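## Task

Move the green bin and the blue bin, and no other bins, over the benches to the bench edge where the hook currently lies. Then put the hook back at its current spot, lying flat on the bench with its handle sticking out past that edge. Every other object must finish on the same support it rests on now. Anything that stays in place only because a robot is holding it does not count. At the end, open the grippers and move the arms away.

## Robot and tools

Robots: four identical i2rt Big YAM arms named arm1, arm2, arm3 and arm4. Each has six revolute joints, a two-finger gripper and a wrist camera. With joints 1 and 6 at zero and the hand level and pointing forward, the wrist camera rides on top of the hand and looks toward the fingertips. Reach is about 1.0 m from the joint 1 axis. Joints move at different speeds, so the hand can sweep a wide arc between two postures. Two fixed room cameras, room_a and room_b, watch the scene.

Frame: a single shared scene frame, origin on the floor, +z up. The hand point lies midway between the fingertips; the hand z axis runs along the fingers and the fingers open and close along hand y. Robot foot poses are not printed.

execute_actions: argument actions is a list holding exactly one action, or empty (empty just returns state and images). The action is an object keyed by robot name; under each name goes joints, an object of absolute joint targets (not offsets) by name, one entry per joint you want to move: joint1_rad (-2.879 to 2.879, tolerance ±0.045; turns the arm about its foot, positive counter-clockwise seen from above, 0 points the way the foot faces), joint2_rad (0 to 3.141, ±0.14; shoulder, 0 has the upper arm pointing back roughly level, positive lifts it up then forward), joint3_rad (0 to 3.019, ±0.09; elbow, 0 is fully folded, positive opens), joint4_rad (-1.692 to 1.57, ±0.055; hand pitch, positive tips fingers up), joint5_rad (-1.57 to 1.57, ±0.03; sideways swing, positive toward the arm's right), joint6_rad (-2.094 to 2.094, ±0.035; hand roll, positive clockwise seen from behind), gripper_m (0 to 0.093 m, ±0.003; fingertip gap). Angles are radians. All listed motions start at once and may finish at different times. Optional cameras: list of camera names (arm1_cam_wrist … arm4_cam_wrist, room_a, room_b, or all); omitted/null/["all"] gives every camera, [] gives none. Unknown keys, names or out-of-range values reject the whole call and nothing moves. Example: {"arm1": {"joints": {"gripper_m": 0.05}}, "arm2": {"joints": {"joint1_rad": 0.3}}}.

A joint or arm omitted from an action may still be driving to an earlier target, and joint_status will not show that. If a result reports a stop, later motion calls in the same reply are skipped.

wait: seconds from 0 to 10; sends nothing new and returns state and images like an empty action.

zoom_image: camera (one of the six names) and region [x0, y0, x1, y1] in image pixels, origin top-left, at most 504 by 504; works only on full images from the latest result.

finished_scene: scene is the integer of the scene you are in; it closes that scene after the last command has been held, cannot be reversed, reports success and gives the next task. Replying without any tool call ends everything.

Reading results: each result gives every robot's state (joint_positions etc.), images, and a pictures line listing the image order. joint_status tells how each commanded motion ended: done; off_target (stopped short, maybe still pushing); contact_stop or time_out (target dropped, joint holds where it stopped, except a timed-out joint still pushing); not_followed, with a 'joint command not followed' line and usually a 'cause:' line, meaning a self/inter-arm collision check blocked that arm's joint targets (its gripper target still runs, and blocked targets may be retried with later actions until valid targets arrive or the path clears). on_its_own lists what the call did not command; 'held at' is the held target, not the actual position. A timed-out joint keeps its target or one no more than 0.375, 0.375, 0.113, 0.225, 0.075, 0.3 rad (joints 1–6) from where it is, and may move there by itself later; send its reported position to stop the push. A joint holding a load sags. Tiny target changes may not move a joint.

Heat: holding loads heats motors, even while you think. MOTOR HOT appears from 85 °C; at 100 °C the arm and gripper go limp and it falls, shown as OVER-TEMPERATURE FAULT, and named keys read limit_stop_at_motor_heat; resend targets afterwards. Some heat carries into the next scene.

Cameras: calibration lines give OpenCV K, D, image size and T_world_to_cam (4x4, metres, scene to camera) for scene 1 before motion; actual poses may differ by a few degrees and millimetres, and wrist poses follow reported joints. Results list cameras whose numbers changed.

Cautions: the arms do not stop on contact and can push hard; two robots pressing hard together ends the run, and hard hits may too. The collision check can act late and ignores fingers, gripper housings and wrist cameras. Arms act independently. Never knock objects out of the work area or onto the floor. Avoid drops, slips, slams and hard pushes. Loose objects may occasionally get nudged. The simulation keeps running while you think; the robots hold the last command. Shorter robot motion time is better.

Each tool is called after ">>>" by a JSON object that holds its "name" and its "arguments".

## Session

>>> {"name": "execute_actions", "arguments": {"actions": []}}

Scene clock: 0.00 s.
arm1.joint_positions: joint1_rad=-0.136 joint2_rad=+0.390 joint3_rad=+1.594 joint4_rad=-1.341 joint5_rad=+0.075 joint6_rad=-0.201 gripper_m=+0.094
arm1.joint_status: not commanded
arm1.hand: x=-0.4473 y=-1.1192 z=+1.4584 quat_wxyz=(-0.531, +0.563, -0.501, -0.389) (m; scene frame)
arm2.joint_positions: joint1_rad=+0.880 joint2_rad=+0.304 joint3_rad=+1.319 joint4_rad=-1.323 joint5_rad=+0.127 joint6_rad=-0.086 gripper_m=+0.095
arm2.joint_status: not commanded
arm2.hand: x=+0.4031 y=-1.0834 z=+1.3127 quat_wxyz=(-0.317, +0.729, -0.342, -0.502) (m; scene frame)
arm3.joint_positions: joint1_rad=-0.199 joint2_rad=+0.549 joint3_rad=+1.525 joint4_rad=-1.400 joint5_rad=+0.067 joint6_rad=+0.363 gripper_m=+0.095
arm3.joint_status: not commanded
arm3.hand: x=-0.5027 y=+1.0331 z=+1.3582 quat_wxyz=(-0.366, -0.774, -0.331, +0.397) (m; scene frame)
arm4.joint_positions: joint1_rad=-0.112 joint2_rad=+0.259 joint3_rad=+1.373 joint4_rad=-1.218 joint5_rad=-0.097 joint6_rad=+0.289 gripper_m=+0.095
arm4.joint_status: not commanded
arm4.hand: x=+0.4316 y=+1.1086 z=+1.3725 quat_wxyz=(-0.510, -0.623, -0.396, +0.442) (m; scene frame)
pictures: arm1_cam_wrist, arm2_cam_wrist, arm3_cam_wrist, arm4_cam_wrist, room_a, room_b
camera_calibration (this result's frames):
arm1_cam_wrist: T_world_to_cam=[[0.978065, -0.0797041, 0.192448, 0.0661338], [0.0839157, -0.694839, -0.714252, 0.306142], [0.190649, 0.714735, -0.67291, 1.99073], [0, 0, 0, 1]] pos_world=[-0.469906, -1.20486, 1.54552]
arm2_cam_wrist: T_world_to_cam=[[0.809781, 0.574107, 0.121064, 0.134926], [0.524741, -0.616328, -0.587185, -0.103175], [-0.262492, 0.539018, -0.800348, 1.86273], [0, 0, 0, 1]] pos_world=[0.433832, -1.1451, 1.41392]
arm3_cam_wrist: T_world_to_cam=[[-0.800079, 0.51864, -0.301473, -0.53476], [0.599234, 0.667372, -0.442191, 0.215149], [-0.0281429, -0.53444, -0.844738, 1.80977], [0, 0, 0, 1]] pos_world=[-0.505843, 1.10098, 1.4627]
arm4_cam_wrist: T_world_to_cam=[[-0.94541, 0.1538, -0.287306, 0.627446], [0.320026, 0.604548, -0.729456, 0.197551], [0.0614999, -0.78158, -0.620766, 1.8163], [0, 0, 0, 1]] pos_world=[0.41827, 1.20366, 1.45187]
Images, in order (width x height): arm1_cam_wrist 616x616, arm2_cam_wrist 616x616, arm3_cam_wrist 616x616, arm4_cam_wrist 616x616, room_a 896x504, room_b 896x504.

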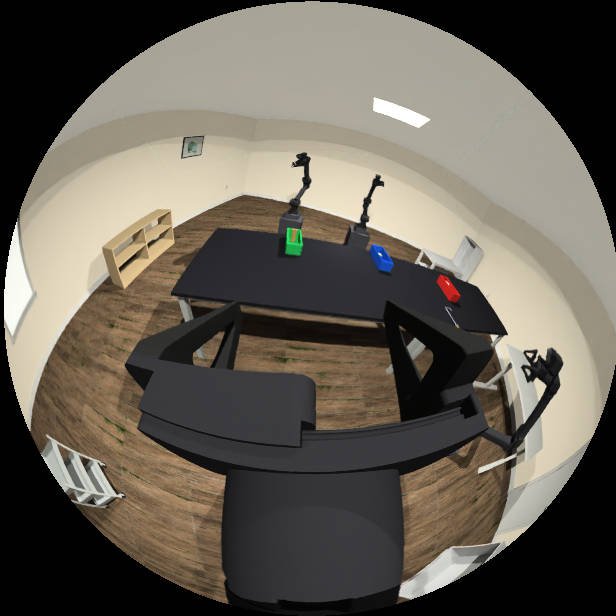

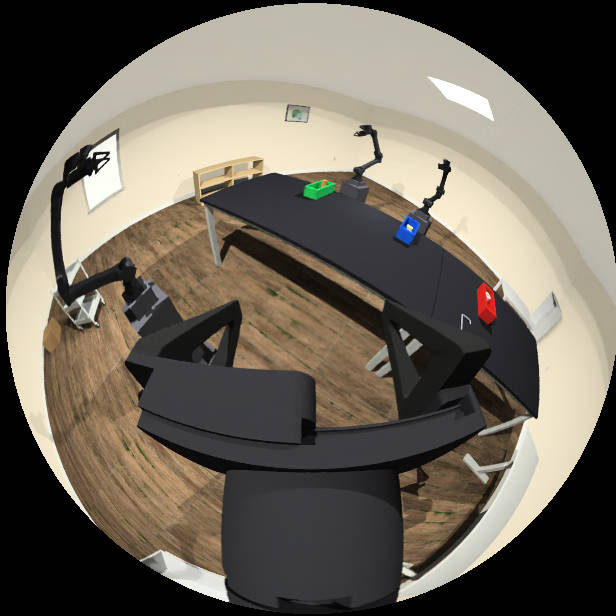

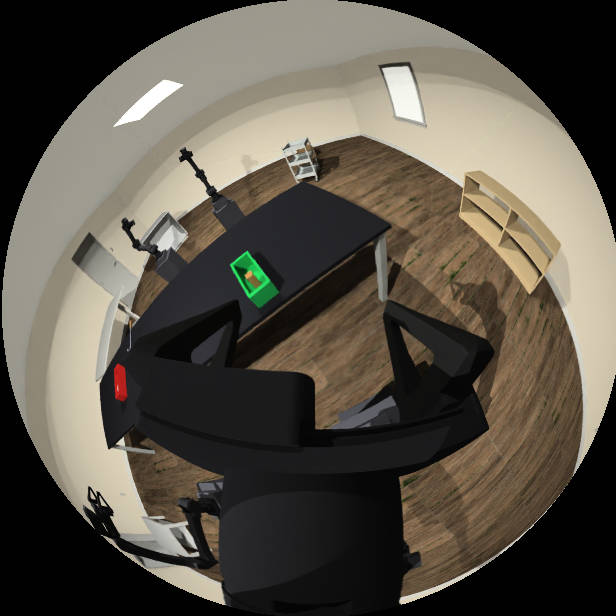

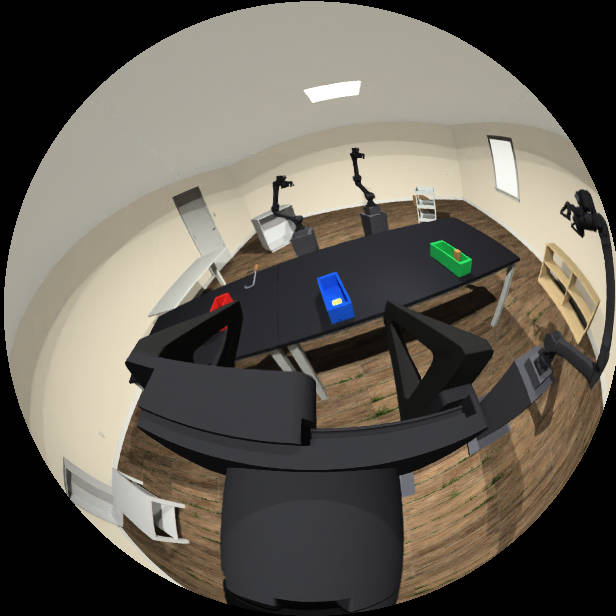

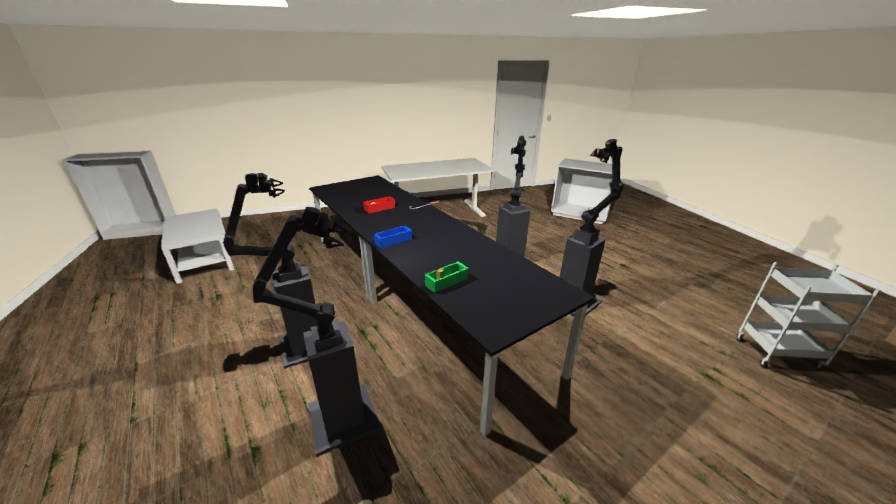

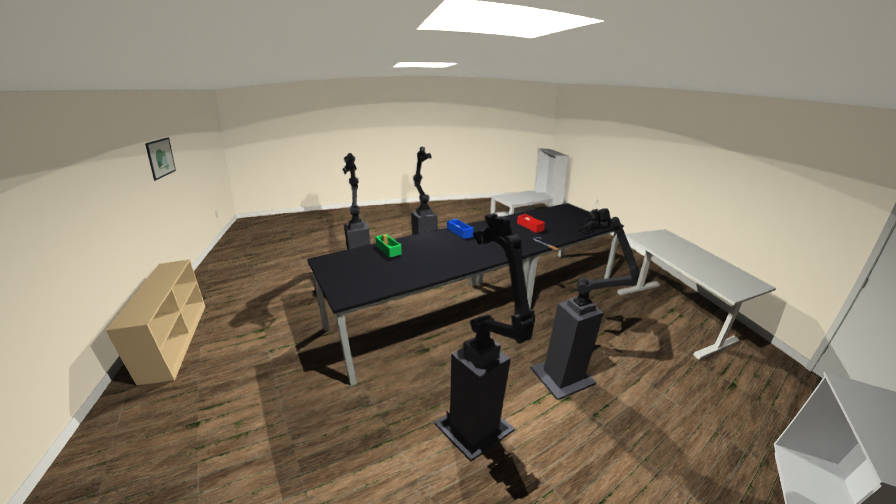

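>>> {"name": "execute_actions", "arguments": {"actions": [{"arm2":{"joints":{"joint1_rad":-0.71,"joint2_rad":1.9,"joint3_rad":1.49,"joint4_rad":0.92,"joint5_rad":-0.88,"joint6_rad":0}},"arm3":{"joints":{"joint1_rad":0.19,"joint2_rad":1.6,"joint3_rad":0.97,"joint4_rad":0.41,"joint5_rad":0,"joint6_rad":0,"gripper_m":0.06}},"arm4":{"joints":{"joint1_rad":0.05,"joint2_rad":1.6,"joint3_rad":0.97,"joint4_rad":0.41,"joint5_rad":0,"joint6_rad":0,"gripper_m":0.06}},"arm1":{"joints":{"joint2_rad":1.0,"joint3_rad":1.75,"joint4_rad":0.84,"joint5_rad":-0.92,"joint6_rad":0}}}], "cameras": []}}

>>> {"name": "execute_actions", "arguments": {"actions": [{"arm2":{"joints":{"joint2_rad":2.36}},"arm3":{"joints":{"joint2_rad":1.85,"joint3_rad":1.0}},"arm4":{"joints":{"joint2_rad":1.88,"joint3_rad":1.0}}}], "cameras": ["arm2_cam_wrist","arm3_cam_wrist","arm4_cam_wrist"]}}

Scene clock: 3.50 s.
arm1.joint_positions: joint1_rad=-0.136 joint2_rad=+1.000 joint3_rad=+1.729 joint4_rad=+0.826 joint5_rad=-0.917 joint6_rad=-0.009 gripper_m=+0.094
arm1.joint_status: all done
arm1.hand: x=-0.5950 y=-1.0316 z=+1.7170 quat_wxyz=(-0.641, +0.319, +0.307, -0.627) (m; scene frame)
arm2.joint_positions: joint1_rad=-0.713 joint2_rad=+1.897 joint3_rad=+1.477 joint4_rad=+0.896 joint5_rad=-0.878 joint6_rad=-0.005 gripper_m=+0.095
arm2.joint_status: all done
arm2.hand: x=+0.9371 y=-0.6306 z=+1.1487 quat_wxyz=(-0.656, +0.498, -0.323, -0.466) (m; scene frame)
arm3.joint_positions: joint1_rad=+0.192 joint2_rad=+1.577 joint3_rad=+0.949 joint4_rad=+0.383 joint5_rad=+0.002 joint6_rad=+0.016 gripper_m=+0.060
arm3.joint_status: all done
arm3.hand: x=-0.4039 y=+0.5521 z=+0.9811 quat_wxyz=(-0.449, -0.554, -0.562, +0.420) (m; scene frame)
arm4.joint_positions: joint1_rad=+0.048 joint2_rad=+1.596 joint3_rad=+0.967 joint4_rad=+0.391 joint5_rad=-0.004 joint6_rad=+0.018 gripper_m=+0.060
arm4.joint_status: all done
arm4.hand: x=+0.3775 y=+0.5458 z=+0.9940 quat_wxyz=(-0.424, -0.578, -0.527, +0.457) (m; scene frame)
pictures: none
No camera images: the call's "cameras" was empty. Leave "cameras" out to get every camera's image.

Scene clock: 4.97 s.
arm1.joint_positions: joint1_rad=-0.136 joint2_rad=+1.000 joint3_rad=+1.729 joint4_rad=+0.826 joint5_rad=-0.917 joint6_rad=-0.009 gripper_m=+0.094
arm1.joint_status: not commanded
arm1.hand: x=-0.5950 y=-1.0316 z=+1.7170 quat_wxyz=(-0.641, +0.319, +0.307, -0.627) (m; scene frame)
arm2.joint_positions: joint1_rad=-0.713 joint2_rad=+2.362 joint3_rad=+1.468 joint4_rad=+0.909 joint5_rad=-0.878 joint6_rad=-0.005 gripper_m=+0.095
arm2.joint_status: all done
arm2.hand: x=+0.9682 y=-0.6028 z=+0.8063 quat_wxyz=(-0.510, +0.496, -0.497, -0.497) (m; scene frame)
arm3.joint_positions: joint1_rad=+0.192 joint2_rad=+1.857 joint3_rad=+0.975 joint4_rad=+0.394 joint5_rad=+0.002 joint6_rad=+0.016 gripper_m=+0.060
arm3.joint_status: all done
arm3.hand: x=-0.4017 y=+0.5383 z=+0.8210 quat_wxyz=(-0.376, -0.601, -0.611, +0.351) (m; scene frame)
arm4.joint_positions: joint1_rad=+0.048 joint2_rad=+1.888 joint3_rad=+0.981 joint4_rad=+0.402 joint5_rad=-0.004 joint6_rad=+0.018 gripper_m=+0.060
arm4.joint_status: all done
arm4.hand: x=+0.3749 y=+0.5357 z=+0.8189 quat_wxyz=(-0.349, -0.635, -0.577, +0.377) (m; scene frame)
pictures: arm2_cam_wrist, arm3_cam_wrist, arm4_cam_wrist
camera_calibration (this result's frames):
arm2_cam_wrist: T_world_to_cam=[[0.999841, -0.00373927, 0.0174498, -0.986029], [0.0120233, -0.581435, -0.813504, 0.299055], [0.0131878, 0.813584, -0.581298, 1.06875], [0, 0, 0, 1]] pos_world=[0.968182, -0.699325, 0.881751]
arm3_cam_wrist: T_world_to_cam=[[-0.99952, -0.0237476, -0.0198805, -0.378569], [-0.0128222, 0.901617, -0.432344, -0.132708], [0.0281917, -0.431882, -0.901489, 1.1084], [0, 0, 0, 1]] pos_world=[-0.411337, 0.589361, 0.934313]
arm4_cam_wrist: T_world_to_cam=[[-0.996735, 0.0793052, -0.0151494, 0.339139], [0.0776907, 0.890993, -0.447321, -0.135453], [-0.0219769, -0.447037, -0.894245, 1.10443], [0, 0, 0, 1]] pos_world=[0.372827, 0.587514, 0.93218]
Images, in order (width x height): arm2_cam_wrist 616x616, arm3_cam_wrist 616x616, arm4_cam_wrist 616x616.

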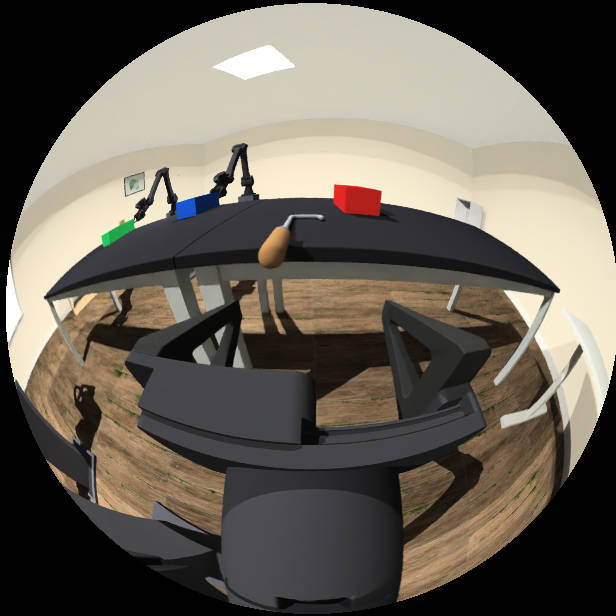

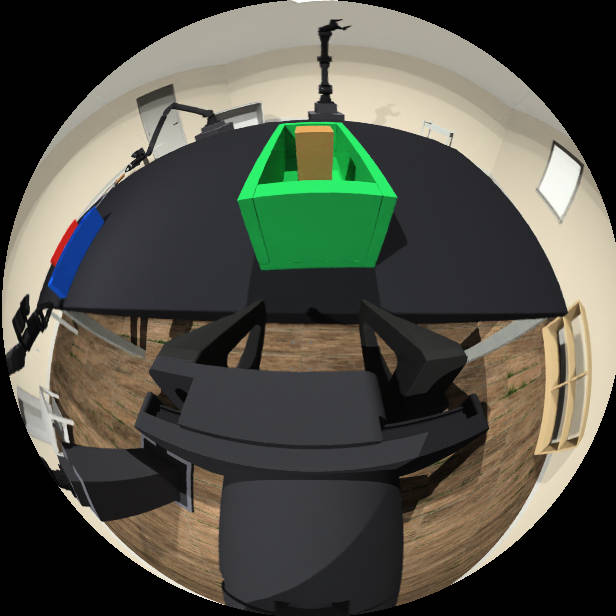

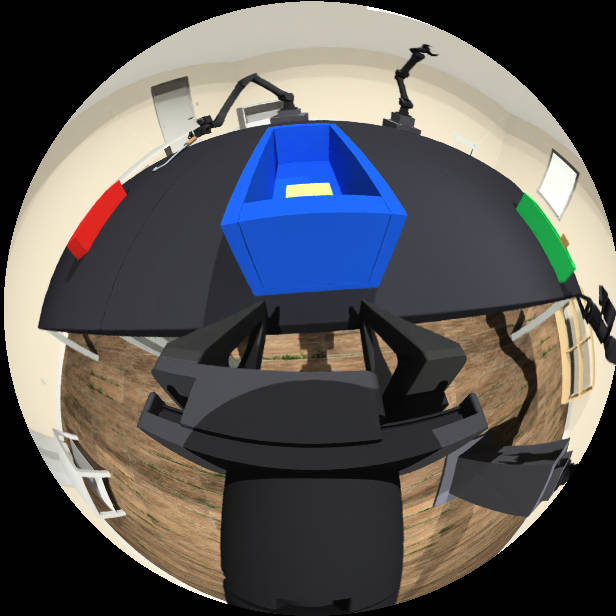

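>>> {"name": "execute_actions", "arguments": {"actions": [{"arm2":{"joints":{"joint1_rad":-0.59,"joint2_rad":2.41,"joint3_rad":1.58,"joint4_rad":0.86,"joint5_rad":-0.755}},"arm3":{"joints":{"joint1_rad":0.18,"joint2_rad":1.98,"joint3_rad":1.17,"joint4_rad":0.45}},"arm4":{"joints":{"joint2_rad":2.0,"joint3_rad":1.17,"joint4_rad":0.45}}}], "cameras": []}}

>>> {"name": "execute_actions", "arguments": {"actions": [{"arm2":{"joints":{"joint1_rad":-0.505,"joint2_rad":2.543,"joint3_rad":1.886,"joint4_rad":0.69,"joint5_rad":-0.665}},"arm3":{"joints":{"joint2_rad":2.09,"joint3_rad":1.37,"joint4_rad":0.34}},"arm4":{"joints":{"joint1_rad":0.06,"joint2_rad":2.11,"joint3_rad":1.37,"joint4_rad":0.34}}}], "cameras": ["arm2_cam_wrist"]}}

Scene clock: 6.77 s.
arm1.joint_positions: joint1_rad=-0.136 joint2_rad=+1.000 joint3_rad=+1.729 joint4_rad=+0.826 joint5_rad=-0.917 joint6_rad=-0.009 gripper_m=+0.094
arm1.joint_status: not commanded
arm1.hand: x=-0.5950 y=-1.0316 z=+1.7170 quat_wxyz=(-0.641, +0.319, +0.307, -0.627) (m; scene frame)
arm2.joint_positions: joint1_rad=-0.585 joint2_rad=+2.393 joint3_rad=+1.540 joint4_rad=+0.878 joint5_rad=-0.758 joint6_rad=-0.005 gripper_m=+0.095
arm2.joint_status: all done
arm2.hand: x=+0.9231 y=-0.5279 z=+0.8092 quat_wxyz=(-0.511, +0.497, -0.491, -0.500) (m; scene frame)
arm3.joint_positions: joint1_rad=+0.186 joint2_rad=+1.953 joint3_rad=+1.135 joint4_rad=+0.426 joint5_rad=+0.002 joint6_rad=+0.016 gripper_m=+0.060
arm3.joint_status: all done
arm3.hand: x=-0.4036 y=+0.4776 z=+0.8403 quat_wxyz=(-0.404, -0.585, -0.591, +0.380) (m; scene frame)
arm4.joint_positions: joint1_rad=+0.048 joint2_rad=+1.983 joint3_rad=+1.136 joint4_rad=+0.432 joint5_rad=-0.004 joint6_rad=+0.016 gripper_m=+0.060
arm4.joint_status: all done
arm4.hand: x=+0.3701 y=+0.4777 z=+0.8348 quat_wxyz=(-0.375, -0.617, -0.562, +0.405) (m; scene frame)
pictures: none
No camera images: the call's "cameras" was empty. Leave "cameras" out to get every camera's image.

Scene clock: 7.87 s.
arm1.joint_positions: joint1_rad=-0.136 joint2_rad=+1.000 joint3_rad=+1.729 joint4_rad=+0.826 joint5_rad=-0.917 joint6_rad=-0.009 gripper_m=+0.094
arm1.joint_status: not commanded
arm1.hand: x=-0.5950 y=-1.0316 z=+1.7170 quat_wxyz=(-0.641, +0.319, +0.307, -0.627) (m; scene frame)
arm2.joint_positions: joint1_rad=-0.496 joint2_rad=+2.547 joint3_rad=+1.847 joint4_rad=+0.704 joint5_rad=-0.667 joint6_rad=-0.005 gripper_m=+0.095
arm2.joint_status: all done
arm2.hand: x=+0.9219 y=-0.4348 z=+0.7947 quat_wxyz=(-0.504, +0.497, -0.500, -0.499) (m; scene frame)
arm3.joint_positions: joint1_rad=+0.186 joint2_rad=+2.073 joint3_rad=+1.325 joint4_rad=+0.356 joint5_rad=+0.000 joint6_rad=+0.015 gripper_m=+0.060
arm3.joint_status: all done
arm3.hand: x=-0.4013 y=+0.4213 z=+0.8323 quat_wxyz=(-0.405, -0.585, -0.591, +0.380) (m; scene frame)
arm4.joint_positions: joint1_rad=+0.054 joint2_rad=+2.099 joint3_rad=+1.332 joint4_rad=+0.350 joint5_rad=-0.004 joint6_rad=+0.016 gripper_m=+0.060
arm4.joint_status: all done
arm4.hand: x=+0.3694 y=+0.4199 z=+0.8298 quat_wxyz=(-0.375, -0.615, -0.564, +0.404) (m; scene frame)
pictures: arm2_cam_wrist
camera_calibration (this result's frames):
arm2_cam_wrist: T_world_to_cam=[[0.999966, 0.00214092, 0.00802413, -0.929019], [0.00775384, -0.586751, -0.80973, 0.386523], [0.0029746, 0.809765, -0.586747, 0.938053], [0, 0, 0, 1]] pos_world=[0.9232, -0.53082, 0.870834]
Images, in order (width x height): arm2_cam_wrist 616x616.

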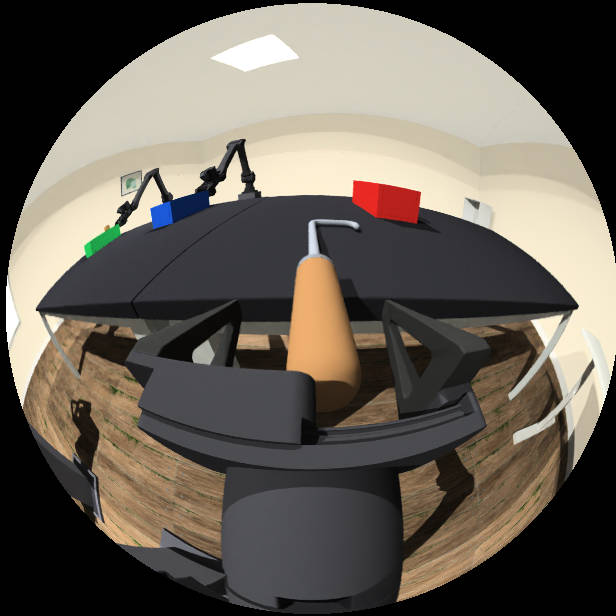

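>>> {"name": "execute_actions", "arguments": {"actions": [{"arm2":{"joints":{"joint2_rad":2.52,"gripper_m":0}},"arm3":{"joints":{"joint2_rad":2.22,"joint3_rad":1.62,"joint4_rad":0.22}}}], "cameras": []}}

>>> {"name": "execute_actions", "arguments": {"actions": [{"arm2":{"joints":{"joint2_rad":2.36,"joint3_rad":1.76,"joint4_rad":0.78}},"arm3":{"joints":{"joint2_rad":2.45,"joint3_rad":2.02,"joint4_rad":0.09}}}], "cameras": []}}

>>> {"name": "execute_actions", "arguments": {"actions": [{"arm2":{"joints":{"joint1_rad":0.83,"joint5_rad":0.55}},"arm3":{"joints":{"joint2_rad":2.68,"joint3_rad":2.41,"joint4_rad":0.05}}}], "cameras": ["arm2_cam_wrist"]}}

Scene clock: 9.37 s.
arm1.joint_positions: joint1_rad=-0.136 joint2_rad=+1.000 joint3_rad=+1.729 joint4_rad=+0.826 joint5_rad=-0.917 joint6_rad=-0.009 gripper_m=+0.094
arm1.joint_status: not commanded
arm1.hand: x=-0.5950 y=-1.0316 z=+1.7170 quat_wxyz=(-0.641, +0.319, +0.307, -0.627) (m; scene frame)
arm2.joint_positions: joint1_rad=-0.496 joint2_rad=+2.542 joint3_rad=+1.847 joint4_rad=+0.703 joint5_rad=-0.666 joint6_rad=-0.005 gripper_m=+0.029
arm2.joint_status: gripper_m off_target (ended at +0.029, target +0.000); the others done
arm2.hand: x=+0.9224 y=-0.4345 z=+0.7984 quat_wxyz=(-0.506, +0.497, -0.499, -0.499) (m; scene frame)
arm3.joint_positions: joint1_rad=+0.186 joint2_rad=+2.201 joint3_rad=+1.573 joint4_rad=+0.235 joint5_rad=+0.000 joint6_rad=+0.015 gripper_m=+0.060
arm3.joint_status: all done
arm3.hand: x=-0.3991 y=+0.3561 z=+0.8341 quat_wxyz=(-0.405, -0.585, -0.592, +0.379) (m; scene frame)
arm4.joint_positions: joint1_rad=+0.054 joint2_rad=+2.099 joint3_rad=+1.332 joint4_rad=+0.350 joint5_rad=-0.004 joint6_rad=+0.016 gripper_m=+0.060
arm4.joint_status: not commanded
arm4.hand: x=+0.3694 y=+0.4199 z=+0.8298 quat_wxyz=(-0.375, -0.615, -0.564, +0.404) (m; scene frame)
pictures: none
No camera images: the call's "cameras" was empty. Leave "cameras" out to get every camera's image.

Scene clock: 10.57 s.
arm1.joint_positions: joint1_rad=-0.136 joint2_rad=+1.000 joint3_rad=+1.729 joint4_rad=+0.826 joint5_rad=-0.917 joint6_rad=-0.009 gripper_m=+0.094
arm1.joint_status: not commanded
arm1.hand: x=-0.5950 y=-1.0316 z=+1.7170 quat_wxyz=(-0.641, +0.319, +0.307, -0.627) (m; scene frame)
arm2.joint_positions: joint1_rad=-0.496 joint2_rad=+2.398 joint3_rad=+1.740 joint4_rad=+0.726 joint5_rad=-0.664 joint6_rad=-0.004 gripper_m=+0.029
arm2.joint_status: all done
arm2.hand: x=+0.9122 y=-0.4489 z=+0.8714 quat_wxyz=(-0.527, +0.493, -0.478, -0.501) (m; scene frame)
arm3.joint_positions: joint1_rad=+0.186 joint2_rad=+2.442 joint3_rad=+1.976 joint4_rad=+0.101 joint5_rad=+0.000 joint6_rad=+0.015 gripper_m=+0.060
arm3.joint_status: all done
arm3.hand: x=-0.3959 y=+0.2660 z=+0.8192 quat_wxyz=(-0.413, -0.580, -0.586, +0.388) (m; scene frame)
arm4.joint_positions: joint1_rad=+0.054 joint2_rad=+2.099 joint3_rad=+1.332 joint4_rad=+0.350 joint5_rad=-0.004 joint6_rad=+0.016 gripper_m=+0.060
arm4.joint_status: not commanded
arm4.hand: x=+0.3694 y=+0.4199 z=+0.8298 quat_wxyz=(-0.375, -0.615, -0.564, +0.404) (m; scene frame)
pictures: none
No camera images: the call's "cameras" was empty. Leave "cameras" out to get every camera's image.

Scene clock: 13.03 s.
arm1.joint_positions: joint1_rad=-0.136 joint2_rad=+1.000 joint3_rad=+1.729 joint4_rad=+0.826 joint5_rad=-0.917 joint6_rad=-0.009 gripper_m=+0.094
arm1.joint_status: not commanded
arm1.hand: x=-0.5950 y=-1.0316 z=+1.7170 quat_wxyz=(-0.641, +0.319, +0.307, -0.627) (m; scene frame)
arm2.joint_positions: joint1_rad=+0.827 joint2_rad=+2.398 joint3_rad=+1.740 joint4_rad=+0.726 joint5_rad=+0.552 joint6_rad=+0.000 gripper_m=+0.029
arm2.joint_status: all done
arm2.hand: x=+0.0063 y=-0.4373 z=+0.8767 quat_wxyz=(-0.479, +0.497, -0.471, -0.549) (m; scene frame)
arm3.joint_positions: joint1_rad=+0.186 joint2_rad=+2.663 joint3_rad=+2.361 joint4_rad=+0.063 joint5_rad=+0.000 joint6_rad=+0.015 gripper_m=+0.060
arm3.joint_status: all done
arm3.hand: x=-0.3938 y=+0.1995 z=+0.8287 quat_wxyz=(-0.449, -0.554, -0.559, +0.423) (m; scene frame)
arm4.joint_positions: joint1_rad=+0.054 joint2_rad=+2.099 joint3_rad=+1.332 joint4_rad=+0.350 joint5_rad=-0.004 joint6_rad=+0.016 gripper_m=+0.060
arm4.joint_status: not commanded
arm4.hand: x=+0.3694 y=+0.4199 z=+0.8298 quat_wxyz=(-0.375, -0.615, -0.564, +0.404) (m; scene frame)
pictures: arm2_cam_wrist
camera_calibration (this result's frames):
arm2_cam_wrist: T_world_to_cam=[[0.993768, 0.106161, -0.0339887, 0.068276], [0.0289415, -0.54019, -0.841045, 0.506212], [-0.107647, 0.83482, -0.539896, 0.961428], [0, 0, 0, 1]] pos_world=[0.0209935, -0.536417, 0.947139]
Images, in order (width x height): arm2_cam_wrist 616x616.

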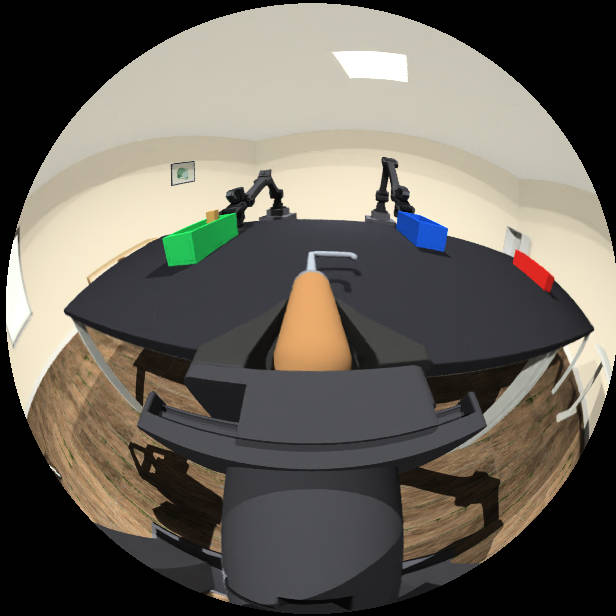

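>>> {"name": "execute_actions", "arguments": {"actions": [{"arm2":{"joints":{"joint2_rad":2.5,"joint3_rad":1.79}},"arm3":{"joints":{"joint2_rad":2.9,"joint3_rad":2.8,"joint4_rad":0.02}},"arm4":{"joints":{"joint1_rad":0.07,"joint2_rad":2.24,"joint3_rad":1.62,"joint4_rad":0.22}}}], "cameras": []}}

>>> {"name": "execute_actions", "arguments": {"actions": [{"arm2":{"joints":{"gripper_m":0.093}},"arm4":{"joints":{"joint2_rad":2.47,"joint3_rad":2.02,"joint4_rad":0.09}},"arm1":{"joints":{"joint1_rad":-0.91}}}], "cameras": []}}

>>> {"name": "execute_actions", "arguments": {"actions": [{"arm2":{"joints":{"joint1_rad":0.91,"joint2_rad":2.3,"joint3_rad":1.48,"joint4_rad":0.92,"joint5_rad":0.65}},"arm4":{"joints":{"joint2_rad":2.7,"joint3_rad":2.41,"joint4_rad":0.05}}}], "cameras": []}}

>>> {"name": "execute_actions", "arguments": {"actions": [{"arm2":{"joints":{"joint1_rad":0.2,"joint2_rad":1.6}},"arm4":{"joints":{"joint2_rad":2.92,"joint3_rad":2.8,"joint4_rad":0.02}}}], "cameras": []}}

>>> {"name": "execute_actions", "arguments": {"actions": [{"arm1":{"joints":{"joint2_rad":2.545}},"arm3":{"joints":{"joint2_rad":1.2,"joint3_rad":1.6}},"arm4":{"joints":{"joint2_rad":1.2,"joint3_rad":1.6}}}], "cameras": []}}

>>> {"name": "execute_actions", "arguments": {"actions": [{"arm1":{"joints":{"joint1_rad":-0.83,"joint2_rad":2.672,"joint3_rad":2.06,"joint4_rad":0.66,"joint5_rad":-0.83}},"arm3":{"joints":{"joint4_rad":-0.7}},"arm4":{"joints":{"joint4_rad":-0.7}}}], "cameras": ["arm1_cam_wrist"]}}

Scene clock: 15.23 s.
arm1.joint_positions: joint1_rad=-0.136 joint2_rad=+1.000 joint3_rad=+1.729 joint4_rad=+0.826 joint5_rad=-0.917 joint6_rad=-0.009 gripper_m=+0.094
arm1.joint_status: not commanded
arm1.hand: x=-0.5950 y=-1.0316 z=+1.7170 quat_wxyz=(-0.641, +0.319, +0.307, -0.627) (m; scene frame)
arm2.joint_positions: joint1_rad=+0.827 joint2_rad=+2.502 joint3_rad=+1.744 joint4_rad=+0.766 joint5_rad=+0.550 joint6_rad=+0.001 gripper_m=+0.029
arm2.joint_status: all done
arm2.hand: x=+0.0083 y=-0.4408 z=+0.7989 quat_wxyz=(-0.475, +0.519, -0.475, -0.529) (m; scene frame)
arm3.joint_positions: joint1_rad=+0.186 joint2_rad=+2.883 joint3_rad=+2.750 joint4_rad=+0.033 joint5_rad=+0.000 joint6_rad=+0.015 gripper_m=+0.060
arm3.joint_status: all done
arm3.hand: x=-0.3927 y=+0.1637 z=+0.8432 quat_wxyz=(-0.488, -0.522, -0.527, +0.460) (m; scene frame)
arm4.joint_positions: joint1_rad=+0.064 joint2_rad=+2.229 joint3_rad=+1.582 joint4_rad=+0.229 joint5_rad=-0.003 joint6_rad=+0.016 gripper_m=+0.060
arm4.joint_status: all done
arm4.hand: x=+0.3726 y=+0.3542 z=+0.8293 quat_wxyz=(-0.376, -0.613, -0.567, +0.401) (m; scene frame)
pictures: none
No camera images: the call's "cameras" was empty. Leave "cameras" out to get every camera's image.

Scene clock: 16.57 s.
arm1.joint_positions: joint1_rad=-0.901 joint2_rad=+1.000 joint3_rad=+1.729 joint4_rad=+0.826 joint5_rad=-0.918 joint6_rad=-0.009 gripper_m=+0.094
arm1.joint_status: all done
arm1.hand: x=-0.4438 y=-0.9854 z=+1.7169 quat_wxyz=(-0.829, +0.411, +0.165, -0.343) (m; scene frame)
arm2.joint_positions: joint1_rad=+0.827 joint2_rad=+2.502 joint3_rad=+1.744 joint4_rad=+0.766 joint5_rad=+0.550 joint6_rad=+0.001 gripper_m=+0.093
arm2.joint_status: all done
arm2.hand: x=+0.0082 y=-0.4407 z=+0.7993 quat_wxyz=(-0.475, +0.519, -0.475, -0.529) (m; scene frame)
arm3.joint_positions: joint1_rad=+0.186 joint2_rad=+2.883 joint3_rad=+2.750 joint4_rad=+0.033 joint5_rad=+0.000 joint6_rad=+0.015 gripper_m=+0.060
arm3.joint_status: not commanded
arm3.hand: x=-0.3927 y=+0.1637 z=+0.8432 quat_wxyz=(-0.488, -0.522, -0.527, +0.460) (m; scene frame)
arm4.joint_positions: joint1_rad=+0.064 joint2_rad=+2.459 joint3_rad=+1.984 joint4_rad=+0.098 joint5_rad=-0.001 joint6_rad=+0.011 gripper_m=+0.060
arm4.joint_status: all done
arm4.hand: x=+0.3664 y=+0.2640 z=+0.8240 quat_wxyz=(-0.387, -0.603, -0.561, +0.415) (m; scene frame)
pictures: none
No camera images: the call's "cameras" was empty. Leave "cameras" out to get every camera's image.

Scene clock: 17.77 s.
arm1.joint_positions: joint1_rad=-0.901 joint2_rad=+1.000 joint3_rad=+1.729 joint4_rad=+0.826 joint5_rad=-0.918 joint6_rad=-0.009 gripper_m=+0.094
arm1.joint_status: not commanded
arm1.hand: x=-0.4438 y=-0.9854 z=+1.7169 quat_wxyz=(-0.829, +0.411, +0.165, -0.343) (m; scene frame)
arm2.joint_positions: joint1_rad=+0.919 joint2_rad=+2.286 joint3_rad=+1.483 joint4_rad=+0.903 joint5_rad=+0.647 joint6_rad=+0.001 gripper_m=+0.093
arm2.joint_status: all done
arm2.hand: x=-0.0020 y=-0.5259 z=+0.8759 quat_wxyz=(-0.478, +0.485, -0.473, -0.559) (m; scene frame)
arm3.joint_positions: joint1_rad=+0.186 joint2_rad=+2.883 joint3_rad=+2.750 joint4_rad=+0.033 joint5_rad=+0.000 joint6_rad=+0.015 gripper_m=+0.060
arm3.joint_status: not commanded
arm3.hand: x=-0.3927 y=+0.1637 z=+0.8432 quat_wxyz=(-0.488, -0.522, -0.527, +0.460) (m; scene frame)
arm4.joint_positions: joint1_rad=+0.064 joint2_rad=+2.688 joint3_rad=+2.370 joint4_rad=+0.058 joint5_rad=+0.000 joint6_rad=+0.006 gripper_m=+0.060
arm4.joint_status: all done
arm4.hand: x=+0.3617 y=+0.1985 z=+0.8265 quat_wxyz=(-0.418, -0.576, -0.539, +0.451) (m; scene frame)
pictures: none
No camera images: the call's "cameras" was empty. Leave "cameras" out to get every camera's image.

Scene clock: 19.47 s.
arm1.joint_positions: joint1_rad=-0.901 joint2_rad=+1.000 joint3_rad=+1.729 joint4_rad=+0.826 joint5_rad=-0.918 joint6_rad=-0.009 gripper_m=+0.094
arm1.joint_status: not commanded
arm1.hand: x=-0.4438 y=-0.9854 z=+1.7169 quat_wxyz=(-0.829, +0.411, +0.165, -0.343) (m; scene frame)
arm2.joint_positions: joint1_rad=+0.198 joint2_rad=+1.603 joint3_rad=+1.467 joint4_rad=+0.917 joint5_rad=+0.652 joint6_rad=+0.001 gripper_m=+0.093
arm2.joint_status: all done
arm2.hand: x=+0.5536 y=-0.5539 z=+1.3580 quat_wxyz=(-0.699, +0.051, -0.467, -0.539) (m; scene frame)
arm3.joint_positions: joint1_rad=+0.186 joint2_rad=+2.883 joint3_rad=+2.750 joint4_rad=+0.033 joint5_rad=+0.000 joint6_rad=+0.015 gripper_m=+0.060
arm3.joint_status: not commanded
arm3.hand: x=-0.3927 y=+0.1637 z=+0.8432 quat_wxyz=(-0.488, -0.522, -0.527, +0.460) (m; scene frame)
arm4.joint_positions: joint1_rad=+0.064 joint2_rad=+2.910 joint3_rad=+2.760 joint4_rad=+0.027 joint5_rad=+0.000 joint6_rad=+0.006 gripper_m=+0.060
arm4.joint_status: all done
arm4.hand: x=+0.3594 y=+0.1635 z=+0.8384 quat_wxyz=(-0.454, -0.544, -0.509, +0.489) (m; scene frame)
pictures: none
No camera images: the call's "cameras" was empty. Leave "cameras" out to get every camera's image.

Scene clock: 21.63 s.
arm1.joint_positions: joint1_rad=-0.901 joint2_rad=+2.561 joint3_rad=+1.736 joint4_rad=+0.836 joint5_rad=-0.918 joint6_rad=-0.008 gripper_m=+0.094
arm1.joint_status: all done
arm1.hand: x=+0.0166 y=-0.5245 z=+0.8006 quat_wxyz=(-0.472, +0.534, -0.460, -0.530) (m; scene frame)
arm2.joint_positions: joint1_rad=+0.198 joint2_rad=+1.603 joint3_rad=+1.467 joint4_rad=+0.917 joint5_rad=+0.652 joint6_rad=+0.001 gripper_m=+0.093
arm2.joint_status: not commanded
arm2.hand: x=+0.5536 y=-0.5539 z=+1.3580 quat_wxyz=(-0.699, +0.051, -0.467, -0.539) (m; scene frame)
arm3.joint_positions: joint1_rad=+0.186 joint2_rad=+1.184 joint3_rad=+1.603 joint4_rad=+0.027 joint5_rad=+0.000 joint6_rad=+0.015 gripper_m=+0.060
arm3.joint_status: all done
arm3.hand: x=-0.4172 y=+0.6776 z=+1.5254 quat_wxyz=(-0.614, -0.377, -0.378, +0.581) (m; scene frame)
arm4.joint_positions: joint1_rad=+0.064 joint2_rad=+1.190 joint3_rad=+1.599 joint4_rad=+0.022 joint5_rad=+0.000 joint6_rad=+0.006 gripper_m=+0.060
arm4.joint_status: all done
arm4.hand: x=+0.4021 y=+0.6802 z=+1.5294 quat_wxyz=(-0.577, -0.389, -0.366, +0.618) (m; scene frame)
pictures: none
No camera images: the call's "cameras" was empty. Leave "cameras" out to get every camera's image.

Scene clock: 23.00 s.
arm1.joint_positions: joint1_rad=-0.822 joint2_rad=+2.678 joint3_rad=+2.014 joint4_rad=+0.671 joint5_rad=-0.832 joint6_rad=-0.008 gripper_m=+0.094
arm1.joint_status: all done
arm1.hand: x=+0.0133 y=-0.4427 z=+0.8034 quat_wxyz=(-0.472, +0.533, -0.462, -0.529) (m; scene frame)
arm2.joint_positions: joint1_rad=+0.198 joint2_rad=+1.603 joint3_rad=+1.467 joint4_rad=+0.917 joint5_rad=+0.652 joint6_rad=+0.001 gripper_m=+0.093
arm2.joint_status: not commanded
arm2.hand: x=+0.5536 y=-0.5539 z=+1.3580 quat_wxyz=(-0.699, +0.051, -0.467, -0.539) (m; scene frame)
arm3.joint_positions: joint1_rad=+0.186 joint2_rad=+1.184 joint3_rad=+1.603 joint4_rad=-0.681 joint5_rad=+0.000 joint6_rad=+0.015 gripper_m=+0.060
arm3.joint_status: all done
arm3.hand: x=-0.4149 y=+0.6625 z=+1.3555 quat_wxyz=(-0.443, -0.559, -0.564, +0.416) (m; scene frame)
arm4.joint_positions: joint1_rad=+0.064 joint2_rad=+1.190 joint3_rad=+1.599 joint4_rad=-0.688 joint5_rad=+0.000 joint6_rad=+0.006 gripper_m=+0.060
arm4.joint_status: all done
arm4.hand: x=+0.3993 y=+0.6653 z=+1.3592 quat_wxyz=(-0.413, -0.580, -0.543, +0.446) (m; scene frame)
pictures: arm1_cam_wrist
camera_calibration (this result's frames):
arm1_cam_wrist: T_world_to_cam=[[0.993461, 0.114104, -0.00389205, 0.0389523], [0.0626422, -0.573267, -0.816971, 0.406366], [-0.0954512, 0.811385, -0.576666, 0.947912], [0, 0, 0, 1]] pos_world=[0.026326, -0.54061, 0.878769]
Images, in order (width x height): arm1_cam_wrist 616x616.

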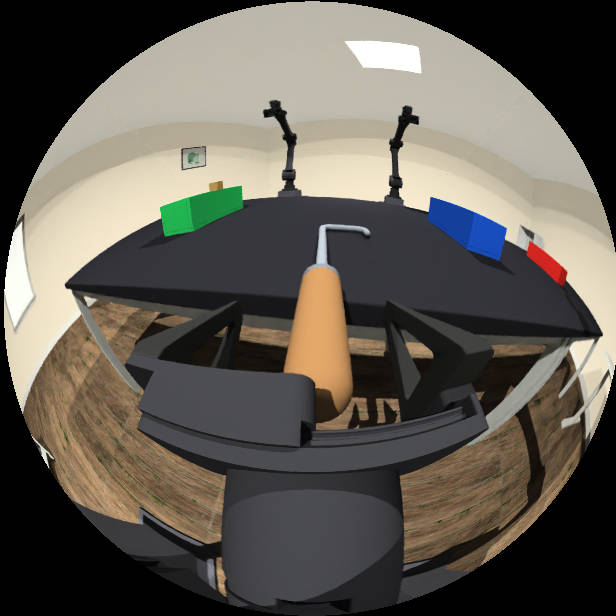

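>>> {"name": "execute_actions", "arguments": {"actions": [{"arm1":{"joints":{"gripper_m":0}}}], "cameras": []}}

>>> {"name": "execute_actions", "arguments": {"actions": [{"arm1":{"joints":{"joint2_rad":2.6,"joint6_rad":0.7}}}], "cameras": []}}

>>> {"name": "execute_actions", "arguments": {"actions": [{"arm1":{"joints":{"joint2_rad":2.55,"joint6_rad":1.57}}}], "cameras": []}}

>>> {"name": "execute_actions", "arguments": {"actions": [{"arm1":{"joints":{"joint2_rad":2.17,"joint3_rad":1.64,"joint4_rad":0.77}}}], "cameras": []}}

>>> {"name": "execute_actions", "arguments": {"actions": [{"arm1":{"joints":{"joint1_rad":-0.21,"joint5_rad":0}}}], "cameras": ["arm1_cam_wrist","arm3_cam_wrist"]}}

Scene clock: 24.20 s.
arm1.joint_positions: joint1_rad=-0.822 joint2_rad=+2.678 joint3_rad=+2.014 joint4_rad=+0.671 joint5_rad=-0.830 joint6_rad=-0.008 gripper_m=+0.029
arm1.joint_status: gripper_m off_target (ended at +0.029, target +0.000)
arm1.hand: x=+0.0140 y=-0.4428 z=+0.8034 quat_wxyz=(-0.473, +0.532, -0.463, -0.528) (m; scene frame)
arm2.joint_positions: joint1_rad=+0.198 joint2_rad=+1.603 joint3_rad=+1.467 joint4_rad=+0.917 joint5_rad=+0.652 joint6_rad=+0.001 gripper_m=+0.093
arm2.joint_status: not commanded
arm2.hand: x=+0.5536 y=-0.5539 z=+1.3580 quat_wxyz=(-0.699, +0.051, -0.467, -0.539) (m; scene frame)
arm3.joint_positions: joint1_rad=+0.186 joint2_rad=+1.184 joint3_rad=+1.603 joint4_rad=-0.681 joint5_rad=+0.000 joint6_rad=+0.015 gripper_m=+0.060
arm3.joint_status: not commanded
arm3.hand: x=-0.4149 y=+0.6625 z=+1.3555 quat_wxyz=(-0.443, -0.559, -0.564, +0.416) (m; scene frame)
arm4.joint_positions: joint1_rad=+0.064 joint2_rad=+1.190 joint3_rad=+1.599 joint4_rad=-0.688 joint5_rad=+0.000 joint6_rad=+0.006 gripper_m=+0.060
arm4.joint_status: not commanded
arm4.hand: x=+0.3993 y=+0.6653 z=+1.3592 quat_wxyz=(-0.413, -0.580, -0.543, +0.446) (m; scene frame)
pictures: none
No camera images: the call's "cameras" was empty. Leave "cameras" out to get every camera's image.

Scene clock: 25.87 s.
arm1.joint_positions: joint1_rad=-0.824 joint2_rad=+2.632 joint3_rad=+2.014 joint4_rad=+0.661 joint5_rad=-0.828 joint6_rad=+0.673 gripper_m=+0.029
arm1.joint_status: all done
arm1.hand: x=+0.0190 y=-0.4400 z=+0.8414 quat_wxyz=(-0.283, +0.350, -0.602, -0.660) (m; scene frame)
arm2.joint_positions: joint1_rad=+0.198 joint2_rad=+1.603 joint3_rad=+1.467 joint4_rad=+0.917 joint5_rad=+0.652 joint6_rad=+0.001 gripper_m=+0.093
arm2.joint_status: not commanded
arm2.hand: x=+0.5536 y=-0.5539 z=+1.3580 quat_wxyz=(-0.699, +0.051, -0.467, -0.539) (m; scene frame)
arm3.joint_positions: joint1_rad=+0.186 joint2_rad=+1.184 joint3_rad=+1.603 joint4_rad=-0.681 joint5_rad=+0.000 joint6_rad=+0.015 gripper_m=+0.060
arm3.joint_status: not commanded
arm3.hand: x=-0.4149 y=+0.6625 z=+1.3555 quat_wxyz=(-0.443, -0.559, -0.564, +0.416) (m; scene frame)
arm4.joint_positions: joint1_rad=+0.064 joint2_rad=+1.190 joint3_rad=+1.599 joint4_rad=-0.688 joint5_rad=+0.000 joint6_rad=+0.006 gripper_m=+0.060
arm4.joint_status: not commanded
arm4.hand: x=+0.3993 y=+0.6653 z=+1.3592 quat_wxyz=(-0.413, -0.580, -0.543, +0.446) (m; scene frame)
pictures: none
No camera images: the call's "cameras" was empty. Leave "cameras" out to get every camera's image.

Scene clock: 27.67 s.
arm1.joint_positions: joint1_rad=-0.824 joint2_rad=+2.594 joint3_rad=+2.014 joint4_rad=+0.656 joint5_rad=-0.828 joint6_rad=+1.556 gripper_m=+0.029
arm1.joint_status: all done
arm1.hand: x=+0.0207 y=-0.4379 z=+0.8727 quat_wxyz=(+0.018, +0.066, -0.685, -0.725) (m; scene frame)
arm2.joint_positions: joint1_rad=+0.198 joint2_rad=+1.603 joint3_rad=+1.467 joint4_rad=+0.917 joint5_rad=+0.652 joint6_rad=+0.001 gripper_m=+0.093
arm2.joint_status: not commanded
arm2.hand: x=+0.5536 y=-0.5539 z=+1.3580 quat_wxyz=(-0.699, +0.051, -0.467, -0.539) (m; scene frame)
arm3.joint_positions: joint1_rad=+0.186 joint2_rad=+1.184 joint3_rad=+1.603 joint4_rad=-0.681 joint5_rad=+0.000 joint6_rad=+0.015 gripper_m=+0.060
arm3.joint_status: not commanded
arm3.hand: x=-0.4149 y=+0.6625 z=+1.3555 quat_wxyz=(-0.443, -0.559, -0.564, +0.416) (m; scene frame)
arm4.joint_positions: joint1_rad=+0.064 joint2_rad=+1.190 joint3_rad=+1.599 joint4_rad=-0.688 joint5_rad=+0.000 joint6_rad=+0.006 gripper_m=+0.060
arm4.joint_status: not commanded
arm4.hand: x=+0.3993 y=+0.6653 z=+1.3592 quat_wxyz=(-0.413, -0.580, -0.543, +0.446) (m; scene frame)
pictures: none
No camera images: the call's "cameras" was empty. Leave "cameras" out to get every camera's image.

Scene clock: 29.23 s.
arm1.joint_positions: joint1_rad=-0.824 joint2_rad=+2.202 joint3_rad=+1.625 joint4_rad=+0.734 joint5_rad=-0.831 joint6_rad=+1.560 gripper_m=+0.029
arm1.joint_status: all done
arm1.hand: x=-0.0327 y=-0.4999 z=+1.0155 quat_wxyz=(+0.001, +0.086, -0.663, -0.744) (m; scene frame)
arm2.joint_positions: joint1_rad=+0.198 joint2_rad=+1.603 joint3_rad=+1.467 joint4_rad=+0.917 joint5_rad=+0.652 joint6_rad=+0.001 gripper_m=+0.093
arm2.joint_status: not commanded
arm2.hand: x=+0.5536 y=-0.5539 z=+1.3580 quat_wxyz=(-0.699, +0.051, -0.467, -0.539) (m; scene frame)
arm3.joint_positions: joint1_rad=+0.186 joint2_rad=+1.184 joint3_rad=+1.603 joint4_rad=-0.681 joint5_rad=+0.000 joint6_rad=+0.015 gripper_m=+0.060
arm3.joint_status: not commanded
arm3.hand: x=-0.4149 y=+0.6625 z=+1.3555 quat_wxyz=(-0.443, -0.559, -0.564, +0.416) (m; scene frame)
arm4.joint_positions: joint1_rad=+0.064 joint2_rad=+1.190 joint3_rad=+1.599 joint4_rad=-0.688 joint5_rad=+0.000 joint6_rad=+0.006 gripper_m=+0.060
arm4.joint_status: not commanded
arm4.hand: x=+0.3993 y=+0.6653 z=+1.3592 quat_wxyz=(-0.413, -0.580, -0.543, +0.446) (m; scene frame)
pictures: none
No camera images: the call's "cameras" was empty. Leave "cameras" out to get every camera's image.

Scene clock: 31.33 s.
arm1.joint_positions: joint1_rad=-0.211 joint2_rad=+2.202 joint3_rad=+1.625 joint4_rad=+0.734 joint5_rad=+0.001 joint6_rad=+1.561 gripper_m=+0.029
arm1.joint_status: all done
arm1.hand: x=-0.3800 y=-0.3366 z=+1.0243 quat_wxyz=(-0.040, -0.028, -0.649, -0.759) (m; scene frame)
arm2.joint_positions: joint1_rad=+0.198 joint2_rad=+1.603 joint3_rad=+1.467 joint4_rad=+0.917 joint5_rad=+0.652 joint6_rad=+0.001 gripper_m=+0.093
arm2.joint_status: not commanded
arm2.hand: x=+0.5536 y=-0.5539 z=+1.3580 quat_wxyz=(-0.699, +0.051, -0.467, -0.539) (m; scene frame)
arm3.joint_positions: joint1_rad=+0.186 joint2_rad=+1.184 joint3_rad=+1.603 joint4_rad=-0.681 joint5_rad=+0.000 joint6_rad=+0.015 gripper_m=+0.060
arm3.joint_status: not commanded
arm3.hand: x=-0.4149 y=+0.6625 z=+1.3555 quat_wxyz=(-0.443, -0.559, -0.564, +0.416) (m; scene frame)
arm4.joint_positions: joint1_rad=+0.064 joint2_rad=+1.190 joint3_rad=+1.599 joint4_rad=-0.688 joint5_rad=+0.000 joint6_rad=+0.006 gripper_m=+0.060
arm4.joint_status: not commanded
arm4.hand: x=+0.3993 y=+0.6653 z=+1.3592 quat_wxyz=(-0.413, -0.580, -0.543, +0.446) (m; scene frame)
pictures: arm1_cam_wrist, arm3_cam_wrist
camera_calibration (this result's frames):
arm1_cam_wrist: T_world_to_cam=[[0.00583979, 0.144284, -0.989519, 1.06284], [-0.864946, -0.49586, -0.0774071, -0.41168], [-0.501832, 0.856332, 0.121902, 0.0968016], [0, 0, 0, 1]] pos_world=[-0.313709, -0.440381, 1.00803]
arm3_cam_wrist: T_world_to_cam=[[-0.999487, -0.0221173, -0.0231694, -0.374826], [-0.00286092, 0.782088, -0.623161, 0.328148], [0.0319031, -0.622775, -0.78175, 1.60993], [0, 0, 0, 1]] pos_world=[-0.425056, 0.737695, 1.45437]
Images, in order (width x height): arm1_cam_wrist 616x616, arm3_cam_wrist 616x616.

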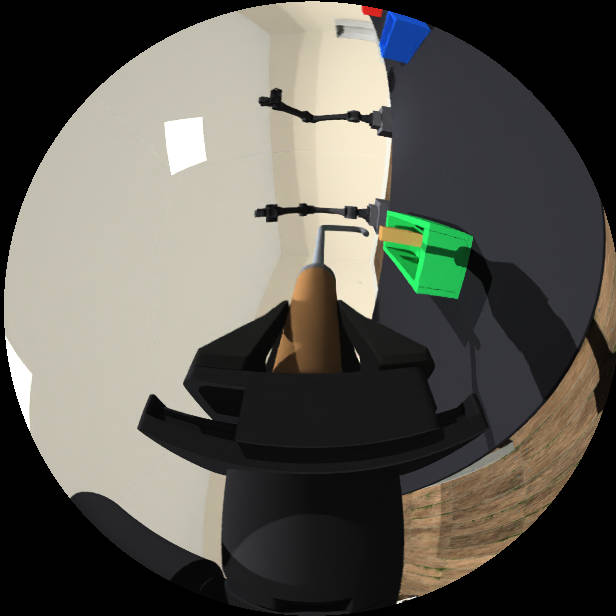

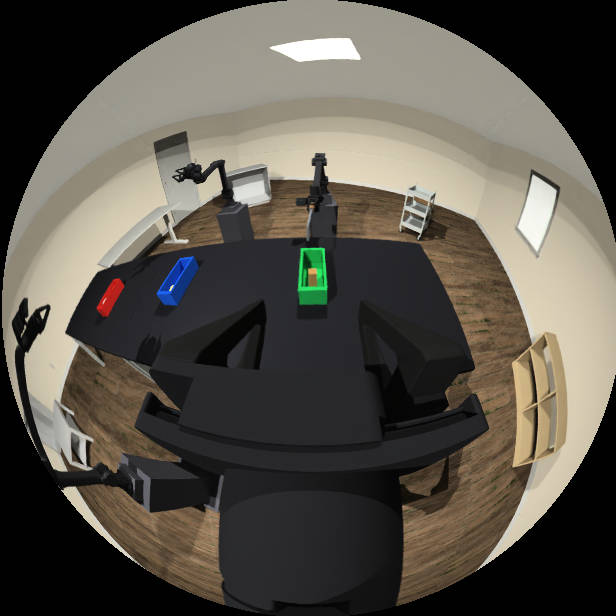

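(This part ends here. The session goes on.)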